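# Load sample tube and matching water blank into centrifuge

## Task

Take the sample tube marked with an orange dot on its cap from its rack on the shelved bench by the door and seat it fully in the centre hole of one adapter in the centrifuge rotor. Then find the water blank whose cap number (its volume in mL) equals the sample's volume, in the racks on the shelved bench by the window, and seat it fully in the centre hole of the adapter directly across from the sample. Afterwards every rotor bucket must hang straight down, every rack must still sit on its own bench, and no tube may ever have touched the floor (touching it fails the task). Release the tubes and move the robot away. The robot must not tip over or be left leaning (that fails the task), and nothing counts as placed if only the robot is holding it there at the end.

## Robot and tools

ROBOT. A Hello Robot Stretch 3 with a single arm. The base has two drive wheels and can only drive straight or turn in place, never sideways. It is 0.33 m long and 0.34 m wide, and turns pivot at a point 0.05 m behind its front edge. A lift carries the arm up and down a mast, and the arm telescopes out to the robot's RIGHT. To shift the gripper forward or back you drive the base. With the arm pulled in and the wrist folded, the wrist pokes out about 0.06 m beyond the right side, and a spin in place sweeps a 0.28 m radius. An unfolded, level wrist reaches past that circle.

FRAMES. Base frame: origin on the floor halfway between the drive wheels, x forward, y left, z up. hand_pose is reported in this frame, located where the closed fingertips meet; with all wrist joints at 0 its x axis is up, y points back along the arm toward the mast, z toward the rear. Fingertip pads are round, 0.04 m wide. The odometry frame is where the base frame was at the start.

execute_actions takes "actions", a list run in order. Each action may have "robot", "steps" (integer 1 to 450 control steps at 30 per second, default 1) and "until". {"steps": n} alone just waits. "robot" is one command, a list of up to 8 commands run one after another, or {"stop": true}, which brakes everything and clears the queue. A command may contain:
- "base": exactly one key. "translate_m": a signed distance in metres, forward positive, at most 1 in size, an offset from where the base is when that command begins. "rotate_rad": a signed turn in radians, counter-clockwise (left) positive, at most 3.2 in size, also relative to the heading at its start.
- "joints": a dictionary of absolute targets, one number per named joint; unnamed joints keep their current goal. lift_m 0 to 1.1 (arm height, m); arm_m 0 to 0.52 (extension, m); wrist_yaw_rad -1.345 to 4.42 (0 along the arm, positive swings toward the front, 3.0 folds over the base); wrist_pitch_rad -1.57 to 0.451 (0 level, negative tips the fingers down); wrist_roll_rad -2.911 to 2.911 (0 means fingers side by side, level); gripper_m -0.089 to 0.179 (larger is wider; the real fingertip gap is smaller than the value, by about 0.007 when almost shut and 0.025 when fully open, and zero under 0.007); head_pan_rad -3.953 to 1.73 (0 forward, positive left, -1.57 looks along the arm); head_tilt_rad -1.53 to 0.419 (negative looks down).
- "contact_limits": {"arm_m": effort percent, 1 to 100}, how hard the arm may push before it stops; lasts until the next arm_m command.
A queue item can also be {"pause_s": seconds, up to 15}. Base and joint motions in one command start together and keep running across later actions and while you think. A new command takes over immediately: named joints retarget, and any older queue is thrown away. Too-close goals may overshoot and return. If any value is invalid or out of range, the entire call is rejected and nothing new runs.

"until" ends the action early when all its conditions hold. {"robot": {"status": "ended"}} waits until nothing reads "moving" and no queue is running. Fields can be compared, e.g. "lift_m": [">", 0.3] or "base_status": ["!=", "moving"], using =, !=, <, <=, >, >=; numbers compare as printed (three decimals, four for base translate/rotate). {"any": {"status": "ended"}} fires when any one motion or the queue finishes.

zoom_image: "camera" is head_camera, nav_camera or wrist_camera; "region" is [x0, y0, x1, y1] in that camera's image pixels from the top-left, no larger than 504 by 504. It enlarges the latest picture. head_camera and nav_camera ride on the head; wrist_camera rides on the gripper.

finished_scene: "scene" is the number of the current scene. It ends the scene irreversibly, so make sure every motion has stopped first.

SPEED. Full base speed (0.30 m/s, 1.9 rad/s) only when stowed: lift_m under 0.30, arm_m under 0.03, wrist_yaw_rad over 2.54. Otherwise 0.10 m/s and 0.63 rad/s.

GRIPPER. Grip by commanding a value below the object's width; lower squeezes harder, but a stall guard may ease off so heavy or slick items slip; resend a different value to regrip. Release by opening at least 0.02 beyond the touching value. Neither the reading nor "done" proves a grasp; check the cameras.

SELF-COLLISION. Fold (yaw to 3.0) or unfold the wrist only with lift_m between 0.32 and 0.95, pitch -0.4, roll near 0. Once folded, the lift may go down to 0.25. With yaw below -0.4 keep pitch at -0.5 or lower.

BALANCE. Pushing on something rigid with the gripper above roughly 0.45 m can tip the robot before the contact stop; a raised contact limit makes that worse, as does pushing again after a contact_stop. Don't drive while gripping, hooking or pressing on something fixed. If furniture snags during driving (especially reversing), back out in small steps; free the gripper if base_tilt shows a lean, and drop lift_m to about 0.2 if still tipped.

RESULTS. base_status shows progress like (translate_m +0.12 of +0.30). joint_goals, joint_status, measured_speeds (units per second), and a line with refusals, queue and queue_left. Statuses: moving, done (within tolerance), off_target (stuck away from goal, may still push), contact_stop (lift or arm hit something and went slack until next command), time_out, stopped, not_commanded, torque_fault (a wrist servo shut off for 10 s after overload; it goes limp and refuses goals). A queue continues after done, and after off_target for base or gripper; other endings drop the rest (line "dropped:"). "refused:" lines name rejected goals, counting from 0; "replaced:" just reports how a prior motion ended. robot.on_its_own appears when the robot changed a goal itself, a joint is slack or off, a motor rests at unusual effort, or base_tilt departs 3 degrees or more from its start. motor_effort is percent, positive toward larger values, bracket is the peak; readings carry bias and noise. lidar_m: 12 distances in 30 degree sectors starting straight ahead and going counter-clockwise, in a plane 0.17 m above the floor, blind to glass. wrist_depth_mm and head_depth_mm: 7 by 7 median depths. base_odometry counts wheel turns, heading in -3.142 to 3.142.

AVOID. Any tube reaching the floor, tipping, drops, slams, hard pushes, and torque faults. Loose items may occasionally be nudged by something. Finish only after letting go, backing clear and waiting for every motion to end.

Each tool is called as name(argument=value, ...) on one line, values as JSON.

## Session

execute_actions(actions=[])

Scene clock: 0.00 s.
robot.base_odometry: x=+0.000 y=+0.000 heading=+0.000 (m, m, rad; robot's odometry frame)
robot.turned_by_wheels: +0.000 (rad since the last result)
robot.turned_by_imu: +0.000 (rad since the last result)
robot.base_tilt: forward=-1.3 right=+0.6 (deg)
robot.lidar_m: 1.37 1.37 1.59 1.89 2.25 2.05 1.10 1.09 1.27 1.70 1.78 2.28
robot.head_depth_mm: 2071 2097 2131 2126 2193 2220 2215 / 2013 2053 2075 2085 2110 2156 2156 / 1966 1658 2032 2042 2083 1435 2004 / 1880 1609 1630 1699 1486 1405 1419 / 1591 1586 1585 1922 1456 1366 1387 / 1541 1544 1563 1894 1577 1334 1354 / 1508 1520 1528 1845 1631 1297 1314
robot.base_status: not_commanded
robot.joint_positions: lift_m=+0.592 arm_m=+0.000 wrist_yaw_rad=+2.848 wrist_pitch_rad=-0.415 wrist_roll_rad=-0.011 gripper_m=+0.037 head_pan_rad=-0.006 head_tilt_rad=+0.002
robot.joint_goals: lift_m=+0.592 arm_m=+0.000 wrist_yaw_rad=+2.848 wrist_pitch_rad=-0.415 wrist_roll_rad=-0.011 gripper_m=+0.037 head_pan_rad=-0.006 head_tilt_rad=+0.002
robot.joint_status: lift_m=not_commanded arm_m=not_commanded wrist_yaw_rad=not_commanded wrist_pitch_rad=not_commanded wrist_roll_rad=not_commanded gripper_m=not_commanded head_pan_rad=not_commanded head_tilt_rad=not_commanded
robot.measured_speeds: translate_m=+0.000 rotate_rad=+0.000 lift_m=+0.000 arm_m=+0.000 wrist_yaw_rad=+0.000 wrist_pitch_rad=+0.000 wrist_roll_rad=+0.000 head_pan_rad=+0.000 head_tilt_rad=+0.000
robot: refusals=0 queue=idle queue_left=0
robot.motor_effort: left_wheel=+0 right_wheel=+0 lift_m=+24 arm_m=-1 wrist_yaw_rad=+0 wrist_pitch_rad=+4 wrist_roll_rad=+0 gripper_m=+0 head_pan_rad=+0 head_tilt_rad=+2 (%)
robot.hand_pose: x=+0.0437 y=+0.0702 z=+0.6056 quat_wxyz=(+0.245, +0.702, +0.045, +0.667) (m; robot's base frame)
robot.wrist_depth_mm: - - - - - - - / - - - - - - - / - - - - - - - / - - - - - - - / - - - - - - - / 919 - 965 940 - 918 927 / 818 - 777 799 762 795 788
pictures: head_camera (sideways: a quarter turn clockwise sets it upright), nav_camera (sideways: a quarter turn counterclockwise sets it upright), wrist_camera
camera_calibration (this result's frames):
head_camera: T_world_to_cam=[[-0.0237035, -0.0502789, -0.998454, 1.3187], [-0.0211249, 0.998537, -0.0497816, 0.070671], [0.999496, 0.0199122, -0.024731, -0.0129567], [0, 0, 0, 1]] pos_world=[0.0457009, -0.00400671, 1.31986]
nav_camera: T_world_to_cam=[[-0.00533274, 0.003254, 0.99998, -1.26466], [0.0150757, -0.999881, 0.00333408, 0.0433055], [0.999872, 0.0150932, 0.00528305, -0.0531002], [0, 0, 0, 1]] pos_world=[0.0456964, 0.048217, 1.26477]
wrist_camera: T_world_to_cam=[[0.972142, -0.234175, -0.0100599, -0.01041], [-0.133313, -0.517107, -0.845475, 0.587934], [0.192787, 0.823263, -0.53392, 0.423875], [0, 0, 0, 1]] pos_world=[0.00678133, -0.0473739, 0.723295]
Images, in order (width x height): head_camera 896x504, nav_camera 672x504, wrist_camera 644x364.

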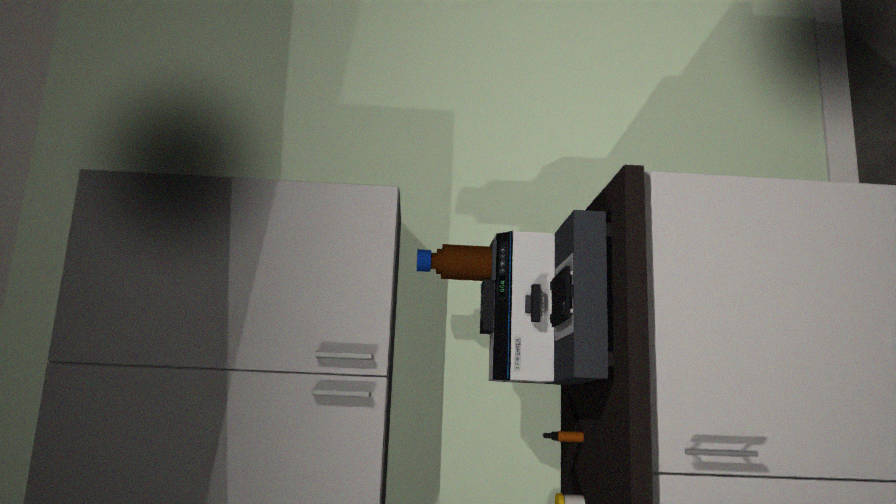

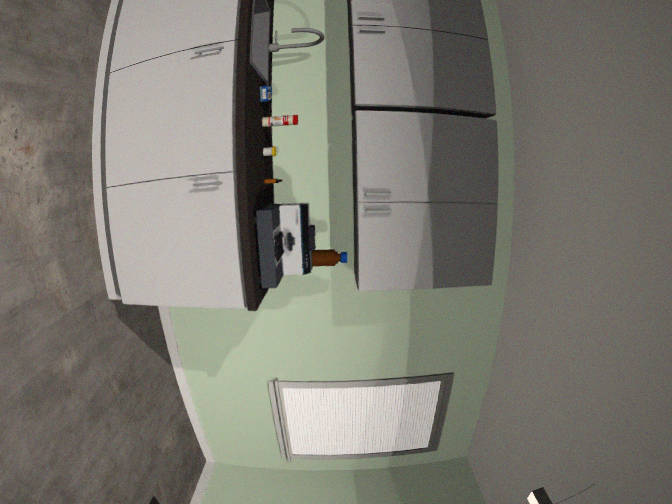

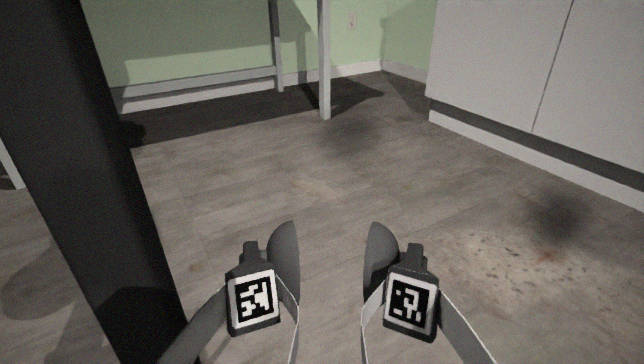

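execute_actions(actions=[{"robot":{"joints":{"head_pan_rad":1.57,"head_tilt_rad":-0.35}},"steps":200,"until":{"robot":{"status":"ended"}}}])

execute_actions(actions=[{"robot":{"joints":{"head_pan_rad":-1.7}},"steps":200,"until":{"robot":{"status":"ended"}}}])

execute_actions(actions=[{"robot":{"joints":{"head_pan_rad":-3.14}},"steps":200,"until":{"robot":{"status":"ended"}}}])

Scene clock: 5.60 s.
robot.base_odometry: x=+0.000 y=+0.000 heading=+0.000 (m, m, rad; robot's odometry frame)
robot.turned_by_wheels: +0.000 (rad since the last result)
robot.turned_by_imu: +0.001 (rad since the last result)
robot.base_tilt: forward=-1.3 right=+0.6 (deg)
robot.lidar_m: 1.37 1.37 1.59 1.89 2.24 2.05 1.10 1.09 1.27 1.70 1.78 2.29
robot.head_depth_mm: 2260 2401 2577 2785 2318 1859 1488 / 2170 2327 2425 2729 2384 1842 1479 / 2150 2283 2382 2614 2419 1829 1475 / 2125 2246 2360 2592 2374 1815 1466 / 2067 2193 2275 2477 2386 1801 1458 / 2015 2139 2219 2442 2337 1798 1453 / 2001 2121 2175 2441 2332 1798 1453
robot.base_status: not_commanded
robot.joint_positions: lift_m=+0.592 arm_m=+0.000 wrist_yaw_rad=+2.848 wrist_pitch_rad=-0.415 wrist_roll_rad=-0.011 gripper_m=+0.037 head_pan_rad=+1.563 head_tilt_rad=-0.345
robot.joint_goals: lift_m=+0.592 arm_m=+0.000 wrist_yaw_rad=+2.848 wrist_pitch_rad=-0.415 wrist_roll_rad=-0.011 gripper_m=+0.037 head_pan_rad=+1.570 head_tilt_rad=-0.350
robot.joint_status: lift_m=not_commanded arm_m=not_commanded wrist_yaw_rad=not_commanded wrist_pitch_rad=not_commanded wrist_roll_rad=not_commanded gripper_m=not_commanded head_pan_rad=done head_tilt_rad=done
robot.measured_speeds: translate_m=+0.000 rotate_rad=+0.000 lift_m=+0.000 arm_m=+0.000 wrist_yaw_rad=+0.000 wrist_pitch_rad=+0.000 wrist_roll_rad=+0.000 head_pan_rad=+0.000 head_tilt_rad=+0.000
robot: refusals=0 queue=done queue_left=0
robot.motor_effort: left_wheel=+0(0) right_wheel=+1(0) lift_m=+24(23) arm_m=+0(1) wrist_yaw_rad=+0(0) wrist_pitch_rad=+4(4) wrist_roll_rad=+0(0) gripper_m=+0(0) head_pan_rad=+3(36) head_tilt_rad=-1(16) (%)
robot.hand_pose: x=+0.0437 y=+0.0702 z=+0.6056 quat_wxyz=(+0.245, +0.702, +0.045, +0.667) (m; robot's base frame)
robot.wrist_depth_mm: - - - - - - - / - - - - - - - / - - - - - - - / - - - - - - - / - - - - - - - / 919 - 967 920 - 922 922 / 797 - 781 794 769 790 778
pictures: head_camera (sideways: a quarter turn clockwise sets it upright), nav_camera (sideways: a quarter turn counterclockwise sets it upright), wrist_camera
camera_calibration (this result's frames):
head_camera: T_world_to_cam=[[0.0475244, -0.361881, -0.931012, 1.23003], [-0.998693, -0.0347704, -0.0374641, 0.0605783], [-0.0188141, 0.931576, -0.363061, 0.433634], [0, 0, 0, 1]] pos_world=[0.0102013, 0.0432662, 1.30487]
nav_camera: T_world_to_cam=[[-0.000529427, 0.334999, 0.942218, -1.18905], [0.999903, 0.0132861, -0.00416194, 0.0470568], [-0.0139127, 0.942125, -0.334973, 0.395985], [0, 0, 0, 1]] pos_world=[-0.0421726, 0.0246367, 1.25318]
wrist_camera: T_world_to_cam=[[0.972142, -0.234175, -0.0100597, -0.0104101], [-0.133313, -0.517107, -0.845475, 0.587934], [0.192787, 0.823263, -0.53392, 0.423875], [0, 0, 0, 1]] pos_world=[0.00678135, -0.047374, 0.723295]
Images, in order (width x height): head_camera 896x504, nav_camera 672x504, wrist_camera 644x364.

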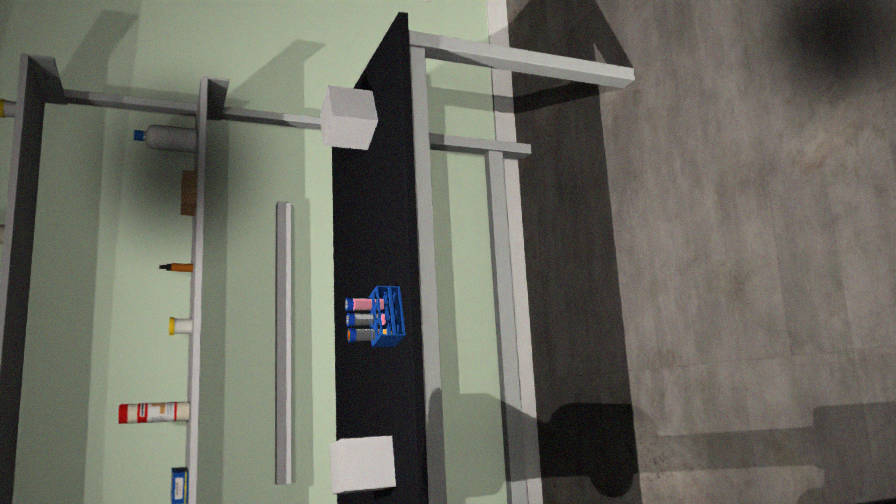

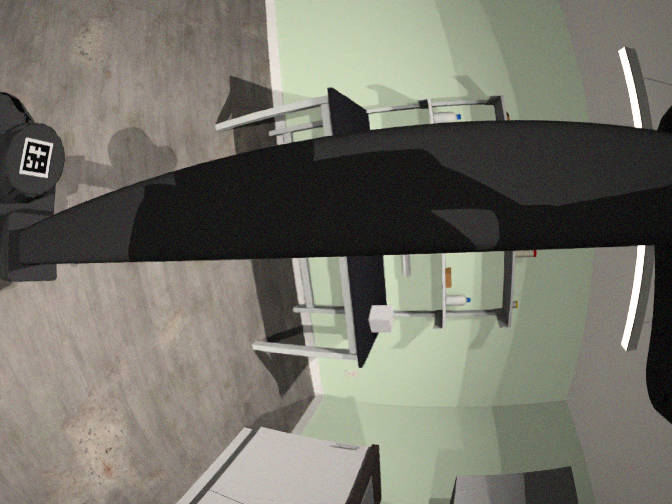

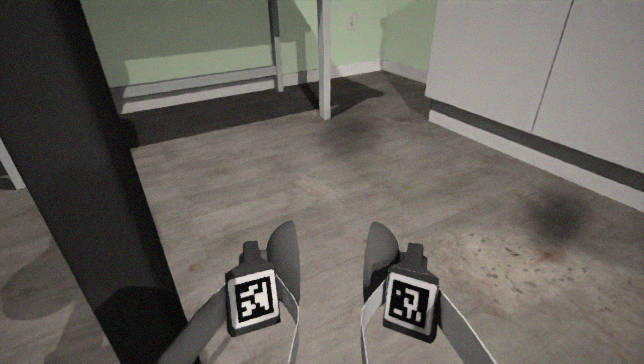

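Scene clock: 7.77 s.
robot.base_odometry: x=+0.000 y=+0.000 heading=+0.000 (m, m, rad; robot's odometry frame)
robot.turned_by_wheels: +0.000 (rad since the last result)
robot.turned_by_imu: +0.000 (rad since the last result)
robot.base_tilt: forward=-1.2 right=+0.7 (deg)
robot.lidar_m: 1.37 1.37 1.59 1.89 2.25 2.06 1.09 1.10 1.27 1.70 1.78 2.28
robot.head_depth_mm: 2478 2629 2834 2966 2443 1844 1494 / 2382 2538 2778 2947 2416 1825 1481 / 2273 2461 2658 2859 2194 1830 1478 / 2188 2345 2433 2721 2373 1818 1466 / 2157 2278 2378 2624 2363 1812 1464 / 2091 2213 2255 1867 2274 1809 1461 / 2024 2133 2217 1840 2159 1793 1446
robot.base_status: not_commanded
robot.joint_positions: lift_m=+0.592 arm_m=+0.000 wrist_yaw_rad=+2.848 wrist_pitch_rad=-0.415 wrist_roll_rad=-0.011 gripper_m=+0.037 head_pan_rad=-1.693 head_tilt_rad=-0.346
robot.joint_goals: lift_m=+0.592 arm_m=+0.000 wrist_yaw_rad=+2.848 wrist_pitch_rad=-0.415 wrist_roll_rad=-0.011 gripper_m=+0.037 head_pan_rad=-1.700 head_tilt_rad=-0.350
robot.joint_status: lift_m=not_commanded arm_m=not_commanded wrist_yaw_rad=not_commanded wrist_pitch_rad=not_commanded wrist_roll_rad=not_commanded gripper_m=not_commanded head_pan_rad=done head_tilt_rad=done
robot.measured_speeds: translate_m=+0.000 rotate_rad=+0.000 lift_m=+0.000 arm_m=+0.000 wrist_yaw_rad=+0.000 wrist_pitch_rad=+0.000 wrist_roll_rad=+0.000 head_pan_rad=+0.000 head_tilt_rad=+0.000
robot: refusals=0 queue=done queue_left=0
robot.motor_effort: left_wheel=+1(0) right_wheel=+1(0) lift_m=+23(24) arm_m=-1(1) wrist_yaw_rad=+0(0) wrist_pitch_rad=+4(4) wrist_roll_rad=+0(0) gripper_m=+0(0) head_pan_rad=-3(36) head_tilt_rad=-2(2) (%)
robot.hand_pose: x=+0.0437 y=+0.0702 z=+0.6056 quat_wxyz=(+0.245, +0.702, +0.045, +0.667) (m; robot's base frame)
robot.wrist_depth_mm: - - - - - - - / - - - - - - - / - - - - - - - / - - - - - - - / - - - - - - - / 948 - 962 919 - 930 912 / 815 - 782 784 773 796 784
pictures: head_camera (sideways: a quarter turn clockwise sets it upright), nav_camera (sideways: a quarter turn counterclockwise sets it upright), wrist_camera
camera_calibration (this result's frames):
head_camera: T_world_to_cam=[[-0.00605251, 0.365109, -0.930945, 1.23026], [0.996171, -0.0789908, -0.0374562, 0.0483993], [-0.0872117, -0.927607, -0.363234, 0.434277], [0, 0, 0, 1]] pos_world=[-0.00289377, -0.0425199, 1.30487]
nav_camera: T_world_to_cam=[[-0.0375818, -0.333061, 0.942156, -1.18874], [-0.99493, 0.100481, -0.0041659, 0.0592305], [-0.0932814, -0.937536, -0.335148, 0.396697], [0, 0, 0, 1]] pos_world=[0.0512597, -0.0299562, 1.25318]
wrist_camera: T_world_to_cam=[[0.972142, -0.234176, -0.0100598, -0.0104101], [-0.133313, -0.517107, -0.845475, 0.587934], [0.192788, 0.823263, -0.53392, 0.423875], [0, 0, 0, 1]] pos_world=[0.00678137, -0.047374, 0.723295]
Images, in order (width x height): head_camera 896x504, nav_camera 672x504, wrist_camera 644x364.

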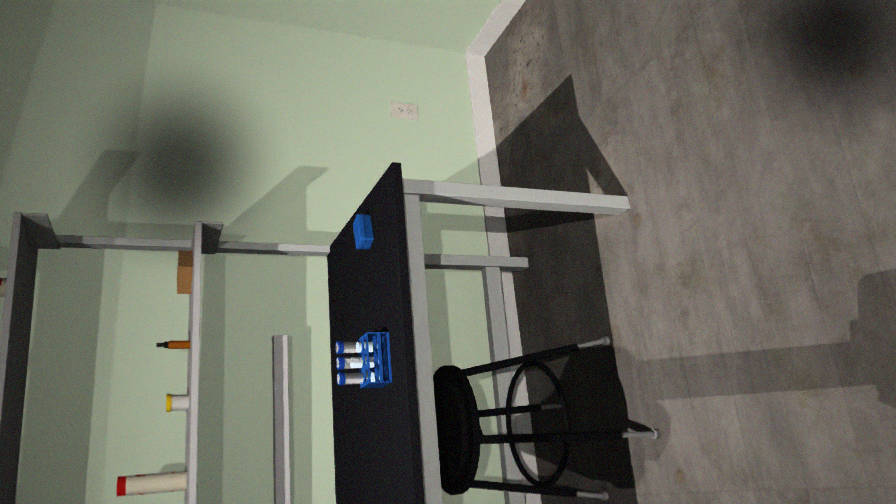

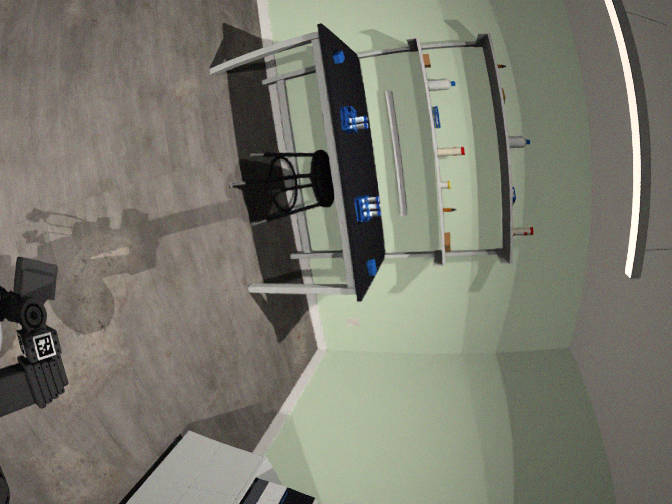

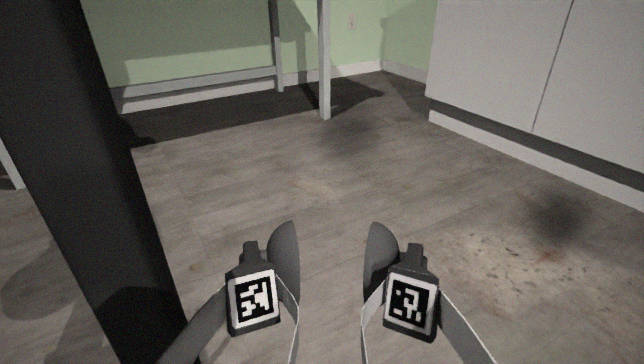

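Scene clock: 9.07 s.
robot.base_odometry: x=+0.000 y=+0.000 heading=+0.000 (m, m, rad; robot's odometry frame)
robot.turned_by_wheels: +0.000 (rad since the last result)
robot.turned_by_imu: +0.000 (rad since the last result)
robot.base_tilt: forward=-1.1 right=+0.6 (deg)
robot.lidar_m: 1.37 1.38 1.59 1.89 2.24 2.06 1.10 1.10 1.27 1.70 1.78 2.29
robot.head_depth_mm: 1688 1829 1933 2114 2230 1853 1480 / 1667 1785 1922 2073 2211 1835 1466 / 1642 1735 1862 2024 2176 1834 1476 / 1601 1706 1837 1968 2118 1806 1464 / 1552 1658 1797 1930 2075 1688 1443 / 1532 1625 1729 1728 1259 1323 1409 / 1505 1488 1604 1276 1199 1289 1375
robot.base_status: not_commanded
robot.joint_positions: lift_m=+0.592 arm_m=+0.000 wrist_yaw_rad=+2.848 wrist_pitch_rad=-0.415 wrist_roll_rad=-0.011 gripper_m=+0.037 head_pan_rad=-3.133 head_tilt_rad=-0.346
robot.joint_goals: lift_m=+0.592 arm_m=+0.000 wrist_yaw_rad=+2.848 wrist_pitch_rad=-0.415 wrist_roll_rad=-0.011 gripper_m=+0.037 head_pan_rad=-3.140 head_tilt_rad=-0.350
robot.joint_status: lift_m=not_commanded arm_m=not_commanded wrist_yaw_rad=not_commanded wrist_pitch_rad=not_commanded wrist_roll_rad=not_commanded gripper_m=not_commanded head_pan_rad=done head_tilt_rad=done
robot.measured_speeds: translate_m=+0.000 rotate_rad=+0.000 lift_m=+0.000 arm_m=+0.000 wrist_yaw_rad=+0.000 wrist_pitch_rad=+0.000 wrist_roll_rad=+0.000 head_pan_rad=+0.000 head_tilt_rad=+0.000
robot: refusals=0 queue=done queue_left=0
robot.motor_effort: left_wheel=+0(0) right_wheel=+0(0) lift_m=+24(23) arm_m=-1(1) wrist_yaw_rad=+0(0) wrist_pitch_rad=+4(4) wrist_roll_rad=+0(0) gripper_m=+0(0) head_pan_rad=-4(36) head_tilt_rad=-1(1) (%)
robot.hand_pose: x=+0.0437 y=+0.0702 z=+0.6056 quat_wxyz=(+0.245, +0.702, +0.045, +0.667) (m; robot's base frame)
robot.wrist_depth_mm: - - - - - - - / - - - - - - - / - - - - - - - / - - - - - - - / - - - - - - - / 933 - 954 928 - 902 894 / 820 - 772 798 769 797 790
pictures: head_camera (sideways: a quarter turn clockwise sets it upright), nav_camera (sideways: a quarter turn counterclockwise sets it upright), wrist_camera
camera_calibration (this result's frames):
head_camera: T_world_to_cam=[[0.361221, 0.0536164, -0.930937, 1.22801], [0.0515994, -0.997965, -0.0374553, 0.05416], [-0.931051, -0.0345062, -0.363253, 0.439449], [0, 0, 0, 1]] pos_world=[-0.0372297, 0.00337178, 1.30486]
nav_camera: T_world_to_cam=[[-0.335137, -0.0061752, 0.942149, -1.18692], [-0.03013, 0.999537, -0.00416634, 0.0533458], [-0.941688, -0.0297832, -0.335168, 0.401897], [0, 0, 0, 1]] pos_world=[-0.0177099, -0.0486807, 1.25318]
wrist_camera: T_world_to_cam=[[0.972142, -0.234175, -0.0100599, -0.01041], [-0.133313, -0.517107, -0.845475, 0.587934], [0.192787, 0.823263, -0.53392, 0.423875], [0, 0, 0, 1]] pos_world=[0.00678135, -0.047374, 0.723295]
Images, in order (width x height): head_camera 896x504, nav_camera 672x504, wrist_camera 644x364.

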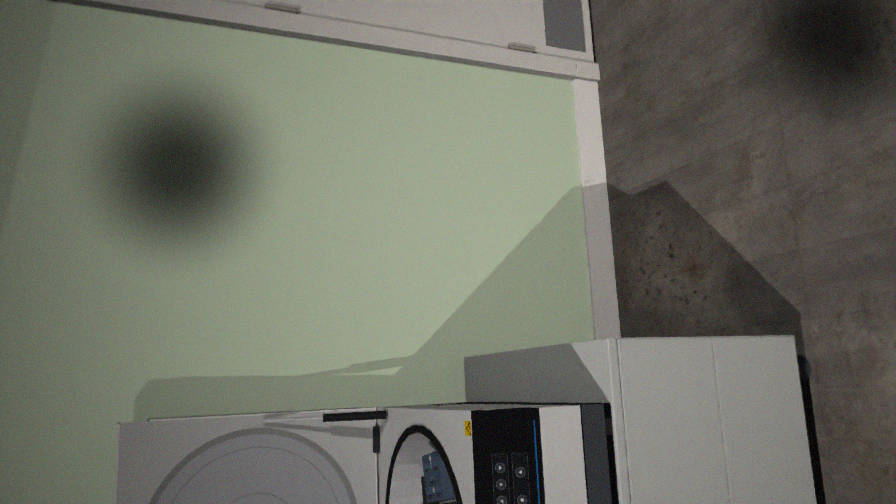

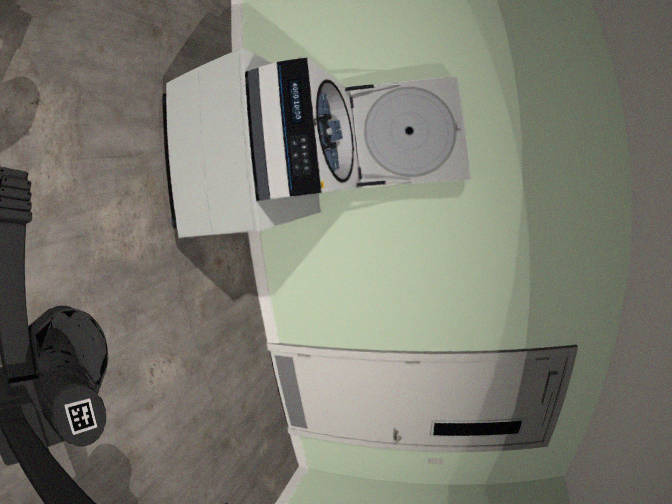

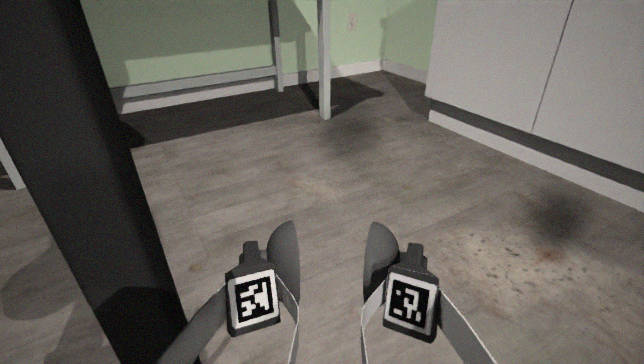

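execute_actions(actions=[{"robot":[{"base":{"rotate_rad":1.531},"joints":{"lift_m":0.27,"head_pan_rad":-1.35,"head_tilt_rad":-0.8}},{"base":{"translate_m":0.7}},{"base":{"translate_m":0.637}},{"base":{"rotate_rad":1.89}},{"joints":{"lift_m":0.9}},{"joints":{"wrist_yaw_rad":1.57,"gripper_m":0.08}},{"joints":{"lift_m":1.05,"wrist_pitch_rad":-1.1,"arm_m":0.3}}],"steps":450,"until":{"robot":{"status":"ended"}}},{"steps":450,"until":{"robot":{"status":"ended"}}}])

Scene clock: 49.03 s.
robot.base_odometry: x=+0.053 y=+1.336 heading=-2.862 (m, m, rad; robot's odometry frame)
robot.turned_by_wheels: +3.421 (rad since the last result)
robot.turned_by_imu: +3.441 (rad since the last result)
robot.base_tilt: forward=-1.1 right=+0.5 (deg)
robot.lidar_m: 2.19 1.91 2.15 3.03 1.36 1.01 0.97 0.63 1.00 0.96 1.00 0.90
robot.head_depth_mm: 895 - 858 712 608 551 1165 / 911 1043 828 710 607 561 1159 / 937 1049 876 709 607 1243 1160 / 958 1066 851 681 593 1268 1160 / 992 1065 847 611 589 1286 1164 / 1016 1059 845 688 604 1306 1160 / 1099 1059 843 704 628 1310 1151
robot.base_status: done (rotate_rad +1.8899 of +1.8900)
robot.joint_positions: lift_m=+1.049 arm_m=+0.300 wrist_yaw_rad=+1.570 wrist_pitch_rad=-1.102 wrist_roll_rad=-0.011 gripper_m=+0.080 head_pan_rad=-1.357 head_tilt_rad=-0.790
robot.joint_goals: lift_m=+1.050 arm_m=+0.300 wrist_yaw_rad=+1.570 wrist_pitch_rad=-1.100 wrist_roll_rad=-0.011 gripper_m=+0.080 head_pan_rad=-1.350 head_tilt_rad=-0.800
robot.joint_status: lift_m=done arm_m=done wrist_yaw_rad=done wrist_pitch_rad=done wrist_roll_rad=not_commanded gripper_m=done head_pan_rad=done head_tilt_rad=done
robot.measured_speeds: translate_m=+0.000 rotate_rad=+0.000 lift_m=+0.000 arm_m=+0.000 wrist_yaw_rad=+0.000 wrist_pitch_rad=+0.000 wrist_roll_rad=+0.000 head_pan_rad=+0.000 head_tilt_rad=+0.000
robot: refusals=0 queue=done queue_left=0
robot.motor_effort: left_wheel=-2(9) right_wheel=+3(13) lift_m=+32(36) arm_m=+3(4) wrist_yaw_rad=+0(3) wrist_pitch_rad=+0(5) wrist_roll_rad=+0(0) gripper_m=+0(80) head_pan_rad=+2(39) head_tilt_rad=-3(20) (%)
robot.hand_pose: x=+0.0728 y=-0.4449 z=+0.9486 quat_wxyz=(+0.689, +0.687, -0.160, +0.167) (m; robot's base frame)
robot.wrist_depth_mm: - - 460 445 444 435 431 / - - 431 421 416 408 404 / - - 363 394 391 387 385 / - - 347 368 372 366 364 / - - 355 350 358 352 346 / - - 340 339 339 334 330 / - - 325 325 320 316 316
pictures: head_camera (sideways: a quarter turn clockwise sets it upright), nav_camera (sideways: a quarter turn counterclockwise sets it upright), wrist_camera
camera_calibration (this result's frames):
head_camera: T_world_to_cam=[[-0.203764, 0.699671, -0.684793, 0.910533], [0.963945, 0.265655, -0.0154004, 0.0198662], [0.171144, -0.66324, -0.728575, 0.908014], [0, 0, 0, 1]] pos_world=[0.0109831, -0.0401189, 1.28539]
nav_camera: T_world_to_cam=[[0.153574, -0.691039, 0.706315, -0.882382], [-0.973222, -0.229502, -0.012931, 0.0705042], [0.171037, -0.685416, -0.70778, 0.879903], [0, 0, 0, 1]] pos_world=[0.0536315, 0.00951993, 1.24693]
wrist_camera: T_world_to_cam=[[0.0363937, -0.998385, -0.0436231, -0.395877], [-0.948911, -0.020833, -0.314856, 0.392324], [0.313439, 0.0528532, -0.948136, 1.06686], [0, 0, 0, 1]] pos_world=[0.0522924, -0.443451, 1.11779]
Images, in order (width x height): head_camera 896x504, nav_camera 672x504, wrist_camera 644x364.

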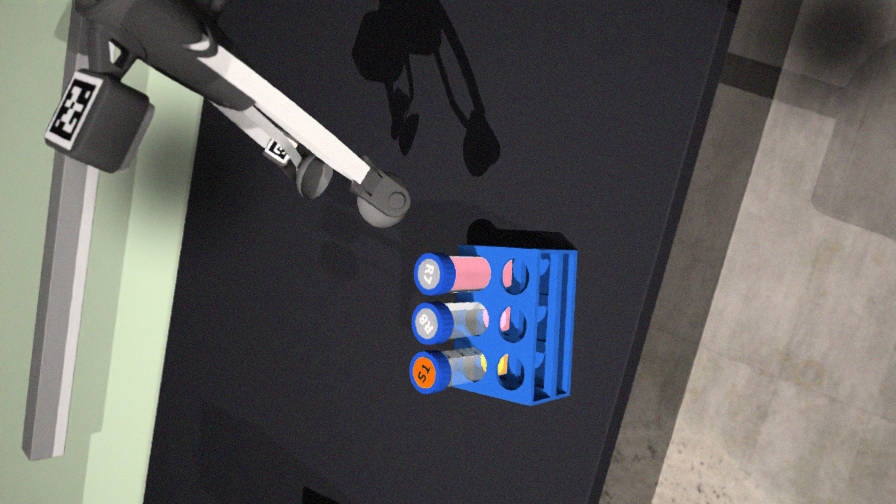

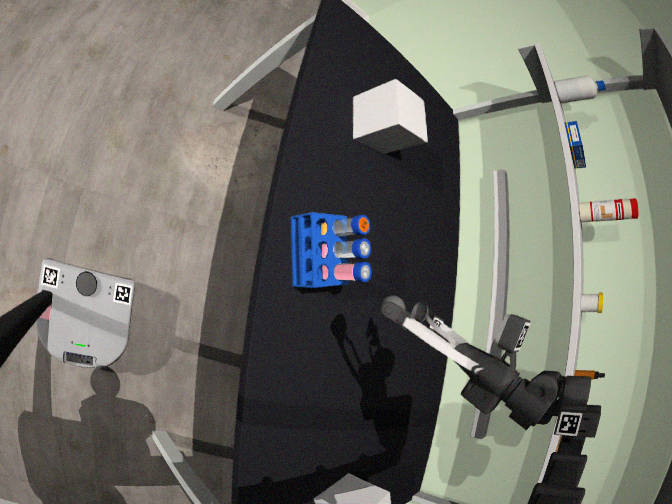

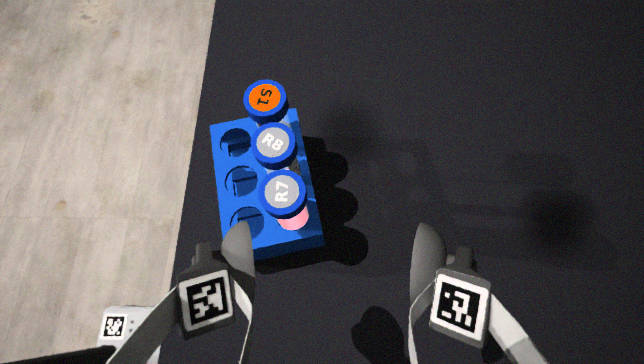

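execute_actions(actions=[{"robot":[{"base":{"translate_m":0.13},"joints":{"arm_m":0.238,"gripper_m":0.065}},{"joints":{"lift_m":0.99}}],"steps":450,"until":{"robot":{"status":"ended"}}}])

Scene clock: 57.13 s.
robot.base_odometry: x=-0.072 y=+1.300 heading=-2.862 (m, m, rad; robot's odometry frame)
robot.turned_by_wheels: +0.000 (rad since the last result)
robot.turned_by_imu: +0.001 (rad since the last result)
robot.base_tilt: forward=-1.3 right=+0.7 (deg)
robot.lidar_m: 2.06 1.82 1.95 2.97 1.55 1.14 1.10 0.75 1.00 0.97 1.00 0.78
robot.head_depth_mm: 894 1016 - 711 609 551 1164 / 908 1036 - 695 572 561 1161 / 938 1066 829 564 572 1244 1158 / 961 1065 853 707 587 1264 1166 / 997 1064 849 705 605 1278 1159 / 1070 1062 825 706 616 1302 1156 / 1098 1056 654 687 629 1303 1154
robot.base_status: done (translate_m +0.1300 of +0.1300)
robot.joint_positions: lift_m=+0.991 arm_m=+0.238 wrist_yaw_rad=+1.570 wrist_pitch_rad=-1.103 wrist_roll_rad=-0.011 gripper_m=+0.065 head_pan_rad=-1.357 head_tilt_rad=-0.790
robot.joint_goals: lift_m=+0.990 arm_m=+0.238 wrist_yaw_rad=+1.570 wrist_pitch_rad=-1.100 wrist_roll_rad=-0.011 gripper_m=+0.065 head_pan_rad=-1.350 head_tilt_rad=-0.800
robot.joint_status: lift_m=done arm_m=done wrist_yaw_rad=done wrist_pitch_rad=done wrist_roll_rad=not_commanded gripper_m=done head_pan_rad=done head_tilt_rad=done
robot.measured_speeds: translate_m=+0.000 rotate_rad=+0.000 lift_m=+0.000 arm_m=+0.000 wrist_yaw_rad=+0.000 wrist_pitch_rad=+0.000 wrist_roll_rad=+0.000 head_pan_rad=+0.000 head_tilt_rad=+0.000
robot: refusals=0 queue=done queue_left=0
robot.motor_effort: left_wheel=-2(5) right_wheel=+2(8) lift_m=+11(31) arm_m=-4(5) wrist_yaw_rad=+0(1) wrist_pitch_rad=+1(1) wrist_roll_rad=+0(0) gripper_m=+0(61) head_pan_rad=+2(3) head_tilt_rad=-2(3) (%)
robot.hand_pose: x=+0.0728 y=-0.3836 z=+0.8897 quat_wxyz=(+0.689, +0.687, -0.160, +0.167) (m; robot's base frame)
robot.wrist_depth_mm: - - - 375 357 355 359 / - - - 352 350 341 339 / - - 343 333 328 324 319 / - - 324 314 311 307 307 / - - - 237 296 292 291 / - - - 224 227 279 277 / - - 269 216 237 265 265
pictures: head_camera (sideways: a quarter turn clockwise sets it upright), nav_camera (sideways: a quarter turn counterclockwise sets it upright), wrist_camera
camera_calibration (this result's frames):
head_camera: T_world_to_cam=[[-0.203764, 0.699671, -0.684792, 0.910532], [0.963945, 0.265655, -0.0154004, 0.0198662], [0.171143, -0.66324, -0.728575, 0.908014], [0, 0, 0, 1]] pos_world=[0.0109831, -0.0401189, 1.28539]
nav_camera: T_world_to_cam=[[0.153574, -0.691039, 0.706315, -0.882382], [-0.973222, -0.229502, -0.012931, 0.0705042], [0.171037, -0.685415, -0.70778, 0.879903], [0, 0, 0, 1]] pos_world=[0.0536315, 0.00951992, 1.24693]
wrist_camera: T_world_to_cam=[[0.0363851, -0.998385, -0.0436303, -0.337215], [-0.948972, -0.0208328, -0.314673, 0.374856], [0.313256, 0.0528533, -0.948197, 1.00786], [0, 0, 0, 1]] pos_world=[0.0522788, -0.38213, 1.05889]
Images, in order (width x height): head_camera 896x504, nav_camera 672x504, wrist_camera 644x364.

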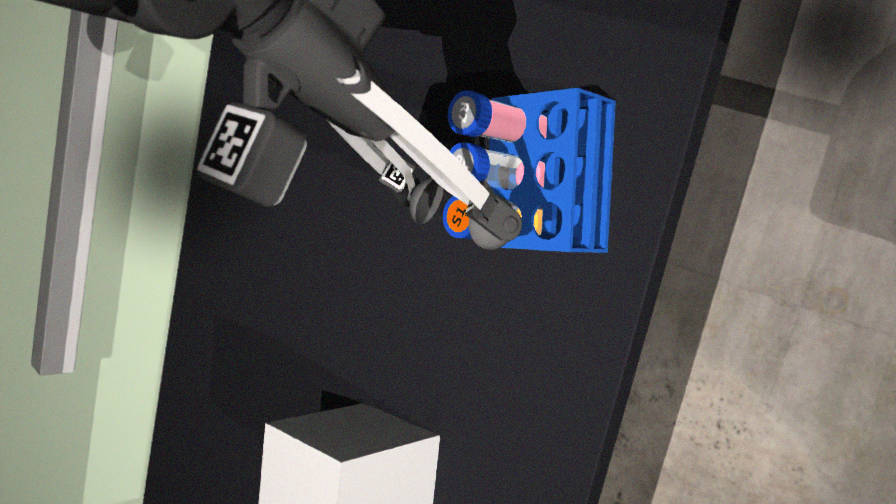

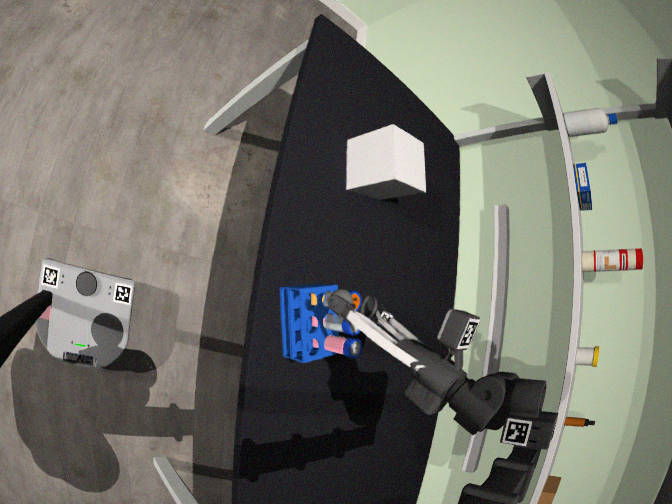

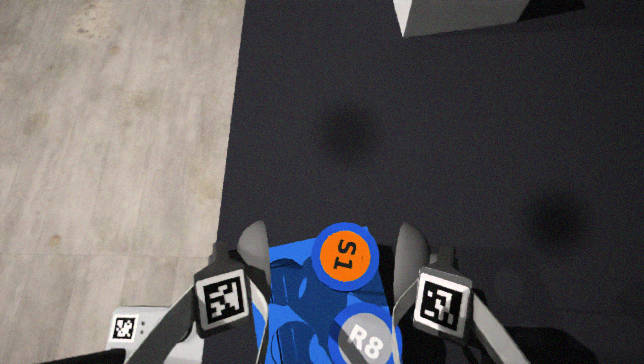

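execute_actions(actions=[{"robot":[{"joints":{"arm_m":0.244}},{"joints":{"lift_m":0.95}},{"joints":{"gripper_m":0.015}},{"pause_s":0.5},{"joints":{"lift_m":0.99}}],"steps":450,"until":{"robot":{"status":"ended"}}}])

Scene clock: 66.23 s.
robot.base_odometry: x=-0.072 y=+1.300 heading=-2.862 (m, m, rad; robot's odometry frame)
robot.turned_by_wheels: +0.000 (rad since the last result)
robot.turned_by_imu: +0.001 (rad since the last result)
robot.base_tilt: forward=-1.1 right=+0.7 (deg)
robot.lidar_m: 2.06 1.82 1.96 2.97 1.55 1.14 1.10 0.75 1.00 0.96 1.00 0.78
robot.head_depth_mm: 895 1019 - 709 609 551 1156 / 910 1040 - 709 572 562 1153 / 937 1063 840 535 572 1233 1165 / 957 1063 849 708 594 1264 1159 / 990 1062 852 707 605 1284 1156 / 1073 1057 824 705 619 1304 1158 / 1098 1053 652 688 630 1305 1154
robot.base_status: done (translate_m +0.1300 of +0.1300)
robot.joint_positions: lift_m=+0.989 arm_m=+0.244 wrist_yaw_rad=+1.570 wrist_pitch_rad=-1.103 wrist_roll_rad=-0.011 gripper_m=+0.015 head_pan_rad=-1.357 head_tilt_rad=-0.790
robot.joint_goals: lift_m=+0.990 arm_m=+0.244 wrist_yaw_rad=+1.570 wrist_pitch_rad=-1.100 wrist_roll_rad=-0.011 gripper_m=+0.015 head_pan_rad=-1.350 head_tilt_rad=-0.800
robot.joint_status: lift_m=done arm_m=done wrist_yaw_rad=done wrist_pitch_rad=done wrist_roll_rad=not_commanded gripper_m=done head_pan_rad=done head_tilt_rad=done
robot.measured_speeds: translate_m=+0.000 rotate_rad=+0.000 lift_m=+0.000 arm_m=+0.000 wrist_yaw_rad=+0.000 wrist_pitch_rad=+0.000 wrist_roll_rad=+0.000 head_pan_rad=+0.000 head_tilt_rad=+0.000
robot: refusals=0 queue=done queue_left=0
robot.motor_effort: left_wheel=-2(2) right_wheel=+3(2) lift_m=+32(33) arm_m=+4(6) wrist_yaw_rad=+0(0) wrist_pitch_rad=+1(1) wrist_roll_rad=+0(0) gripper_m=-8(83) head_pan_rad=+2(2) head_tilt_rad=-3(3) (%)
robot.hand_pose: x=+0.0726 y=-0.3889 z=+0.8886 quat_wxyz=(+0.689, +0.687, -0.160, +0.167) (m; robot's base frame)
robot.wrist_depth_mm: - - - 370 356 357 356 / - - - 347 345 338 336 / - - 338 331 326 324 319 / - - 322 312 309 306 304 / - - 306 135 295 291 288 / - - - 217 - 278 275 / - - 267 162 262 266 261
pictures: head_camera (sideways: a quarter turn clockwise sets it upright), nav_camera (sideways: a quarter turn counterclockwise sets it upright), wrist_camera
camera_calibration (this result's frames):
head_camera: T_world_to_cam=[[-0.203764, 0.699671, -0.684792, 0.910532], [0.963945, 0.265655, -0.0154004, 0.0198662], [0.171143, -0.66324, -0.728575, 0.908014], [0, 0, 0, 1]] pos_world=[0.0109831, -0.0401189, 1.28539]
nav_camera: T_world_to_cam=[[0.153574, -0.691039, 0.706315, -0.882382], [-0.973222, -0.229502, -0.012931, 0.0705042], [0.171037, -0.685415, -0.70778, 0.879903], [0, 0, 0, 1]] pos_world=[0.0536315, 0.00951993, 1.24693]
wrist_camera: T_world_to_cam=[[0.036364, -0.998385, -0.0436484, -0.342564], [-0.949126, -0.0208332, -0.314206, 0.373861], [0.312789, 0.0528536, -0.948351, 1.00724], [0, 0, 0, 1]] pos_world=[0.0522442, -0.387459, 1.05774]
Images, in order (width x height): head_camera 896x504, nav_camera 672x504, wrist_camera 644x364.

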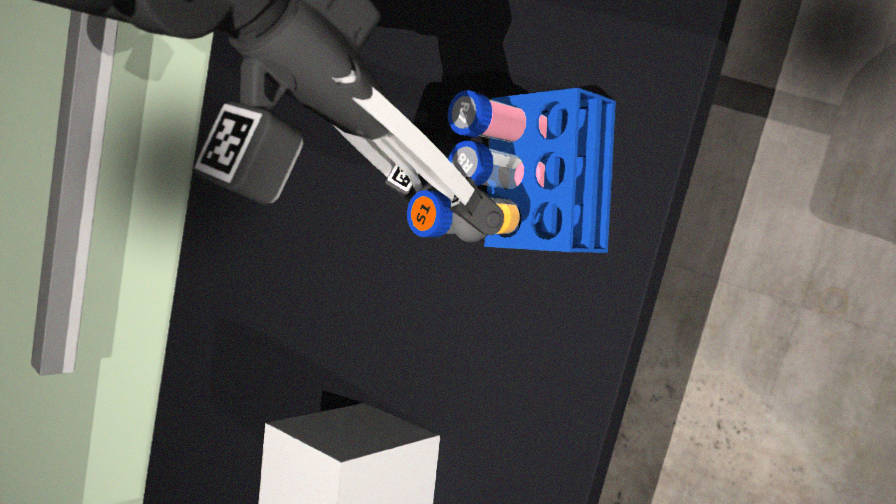

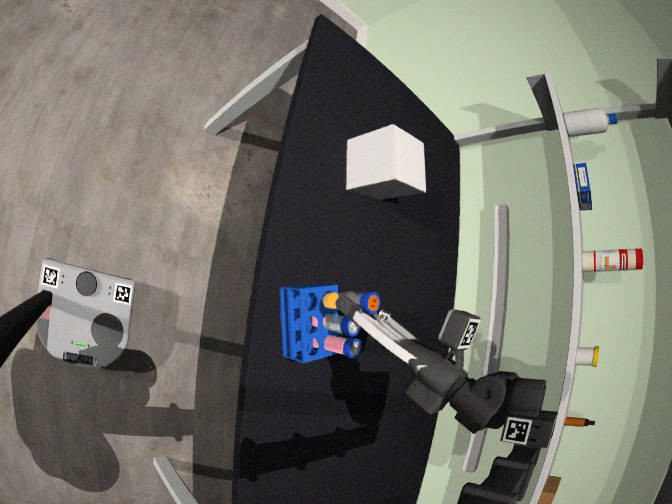

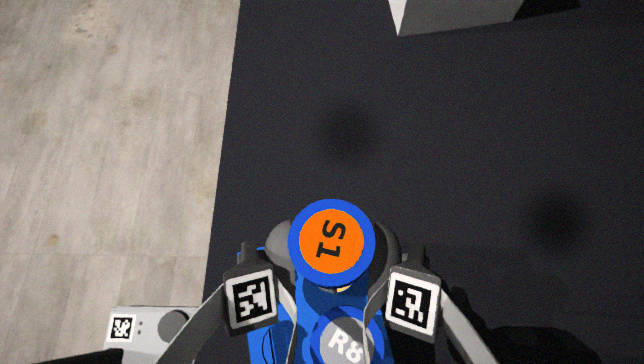

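Got it. Lift and check the level.

execute_actions(actions=[{"robot":{"joints":{"lift_m":1.1,"head_tilt_rad":-0.55}},"steps":450,"until":{"robot":{"status":"ended"}}}])

zoom_image(camera="head_camera", region=[380,120,780,380])

Scene clock: 70.43 s.
robot.base_odometry: x=-0.072 y=+1.300 heading=-2.862 (m, m, rad; robot's odometry frame)
robot.turned_by_wheels: +0.000 (rad since the last result)
robot.turned_by_imu: +0.001 (rad since the last result)
robot.base_tilt: forward=-1.1 right=+0.6 (deg)
robot.lidar_m: 2.05 1.82 1.96 2.97 1.55 1.14 1.10 0.74 1.00 0.96 1.00 0.78
robot.head_depth_mm: 665 959 - 956 753 619 527 / 869 977 1106 900 749 549 525 / 895 1012 1131 990 725 545 524 / 718 1038 1146 945 723 584 526 / 940 1070 1166 940 741 612 544 / 760 1112 1214 936 736 610 555 / 994 1158 1232 707 677 609 1201
robot.base_status: done (translate_m +0.1300 of +0.1300)
robot.joint_positions: lift_m=+1.098 arm_m=+0.244 wrist_yaw_rad=+1.570 wrist_pitch_rad=-1.103 wrist_roll_rad=-0.011 gripper_m=+0.015 head_pan_rad=-1.357 head_tilt_rad=-0.557
robot.joint_goals: lift_m=+1.100 arm_m=+0.244 wrist_yaw_rad=+1.570 wrist_pitch_rad=-1.100 wrist_roll_rad=-0.011 gripper_m=+0.015 head_pan_rad=-1.350 head_tilt_rad=-0.550
robot.joint_status: lift_m=done arm_m=done wrist_yaw_rad=done wrist_pitch_rad=done wrist_roll_rad=not_commanded gripper_m=done head_pan_rad=done head_tilt_rad=done
robot.measured_speeds: translate_m=+0.000 rotate_rad=+0.000 lift_m=+0.000 arm_m=+0.000 wrist_yaw_rad=+0.000 wrist_pitch_rad=+0.000 wrist_roll_rad=+0.000 head_pan_rad=+0.000 head_tilt_rad=+0.000
robot: refusals=0 queue=done queue_left=0
robot.motor_effort: left_wheel=-1(2) right_wheel=+2(2) lift_m=+32(35) arm_m=+3(3) wrist_yaw_rad=+0(0) wrist_pitch_rad=+1(1) wrist_roll_rad=+0(0) gripper_m=-8(8) head_pan_rad=+3(2) head_tilt_rad=+3(13) (%)
robot.hand_pose: x=+0.0726 y=-0.3889 z=+0.9971 quat_wxyz=(+0.689, +0.687, -0.160, +0.167) (m; robot's base frame)
robot.wrist_depth_mm: - - - 510 370 394 485 / - - - 478 448 464 460 / - - - 455 446 441 436 / - - - 424 423 418 411 / - - - 135 403 397 397 / - - - 292 - 378 375 / - - 368 309 365 363 358
pictures: head_camera (sideways: a quarter turn clockwise sets it upright), nav_camera (sideways: a quarter turn counterclockwise sets it upright), wrist_camera
camera_calibration (this result's frames):
head_camera: T_world_to_cam=[[-0.16591, 0.525608, -0.834392, 1.1053], [0.965018, 0.260722, -0.0276476, 0.0358106], [0.203012, -0.80979, -0.550478, 0.676151], [0, 0, 0, 1]] pos_world=[0.0115548, -0.0427477, 1.29545]
nav_camera: T_world_to_cam=[[0.114772, -0.512617, 0.850912, -1.07063], [-0.972687, -0.231962, -0.00854363, 0.0647924], [0.201759, -0.826691, -0.525239, 0.642255], [0, 0, 0, 1]] pos_world=[0.0563212, -0.00284819, 1.2489]
wrist_camera: T_world_to_cam=[[0.0363504, -0.998385, -0.0436597, -0.337812], [-0.949222, -0.0208327, -0.313917, 0.407617], [0.312501, 0.0528537, -0.948446, 1.11032], [0, 0, 0, 1]] pos_world=[0.0522228, -0.387459, 1.16629]
Images, in order (width x height): head_camera 896x504, nav_camera 672x504, wrist_camera 644x364.

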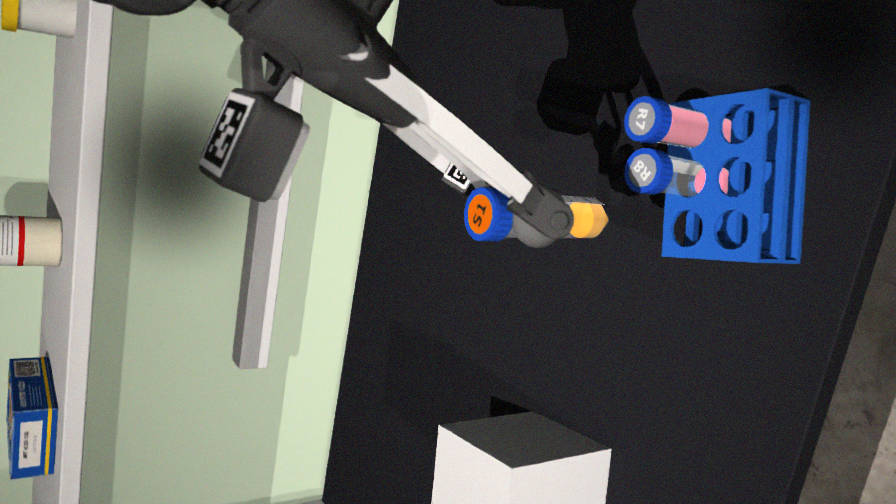

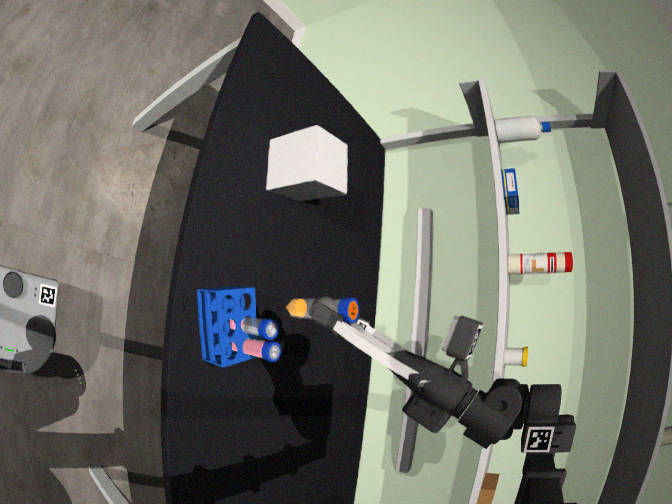

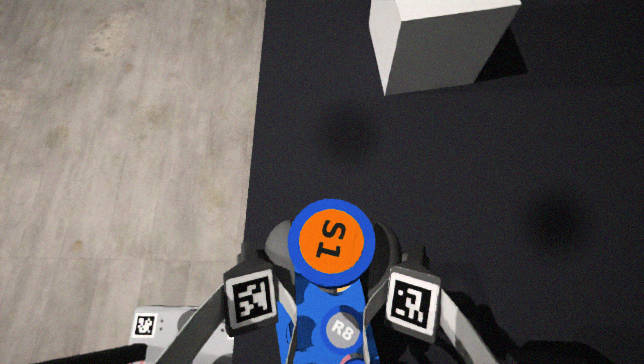

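Region (380, 120, 780, 380) of head_camera's 896x504 image, scaled by 1.260, with more detail than that image has; it fills the top 328 rows of this view, and the rest is white.

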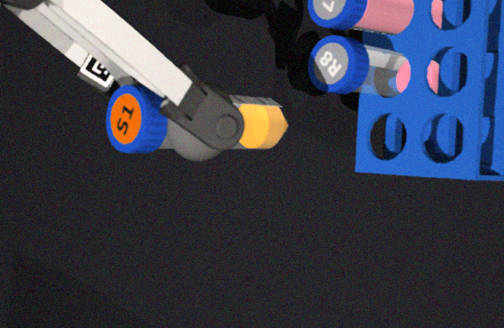

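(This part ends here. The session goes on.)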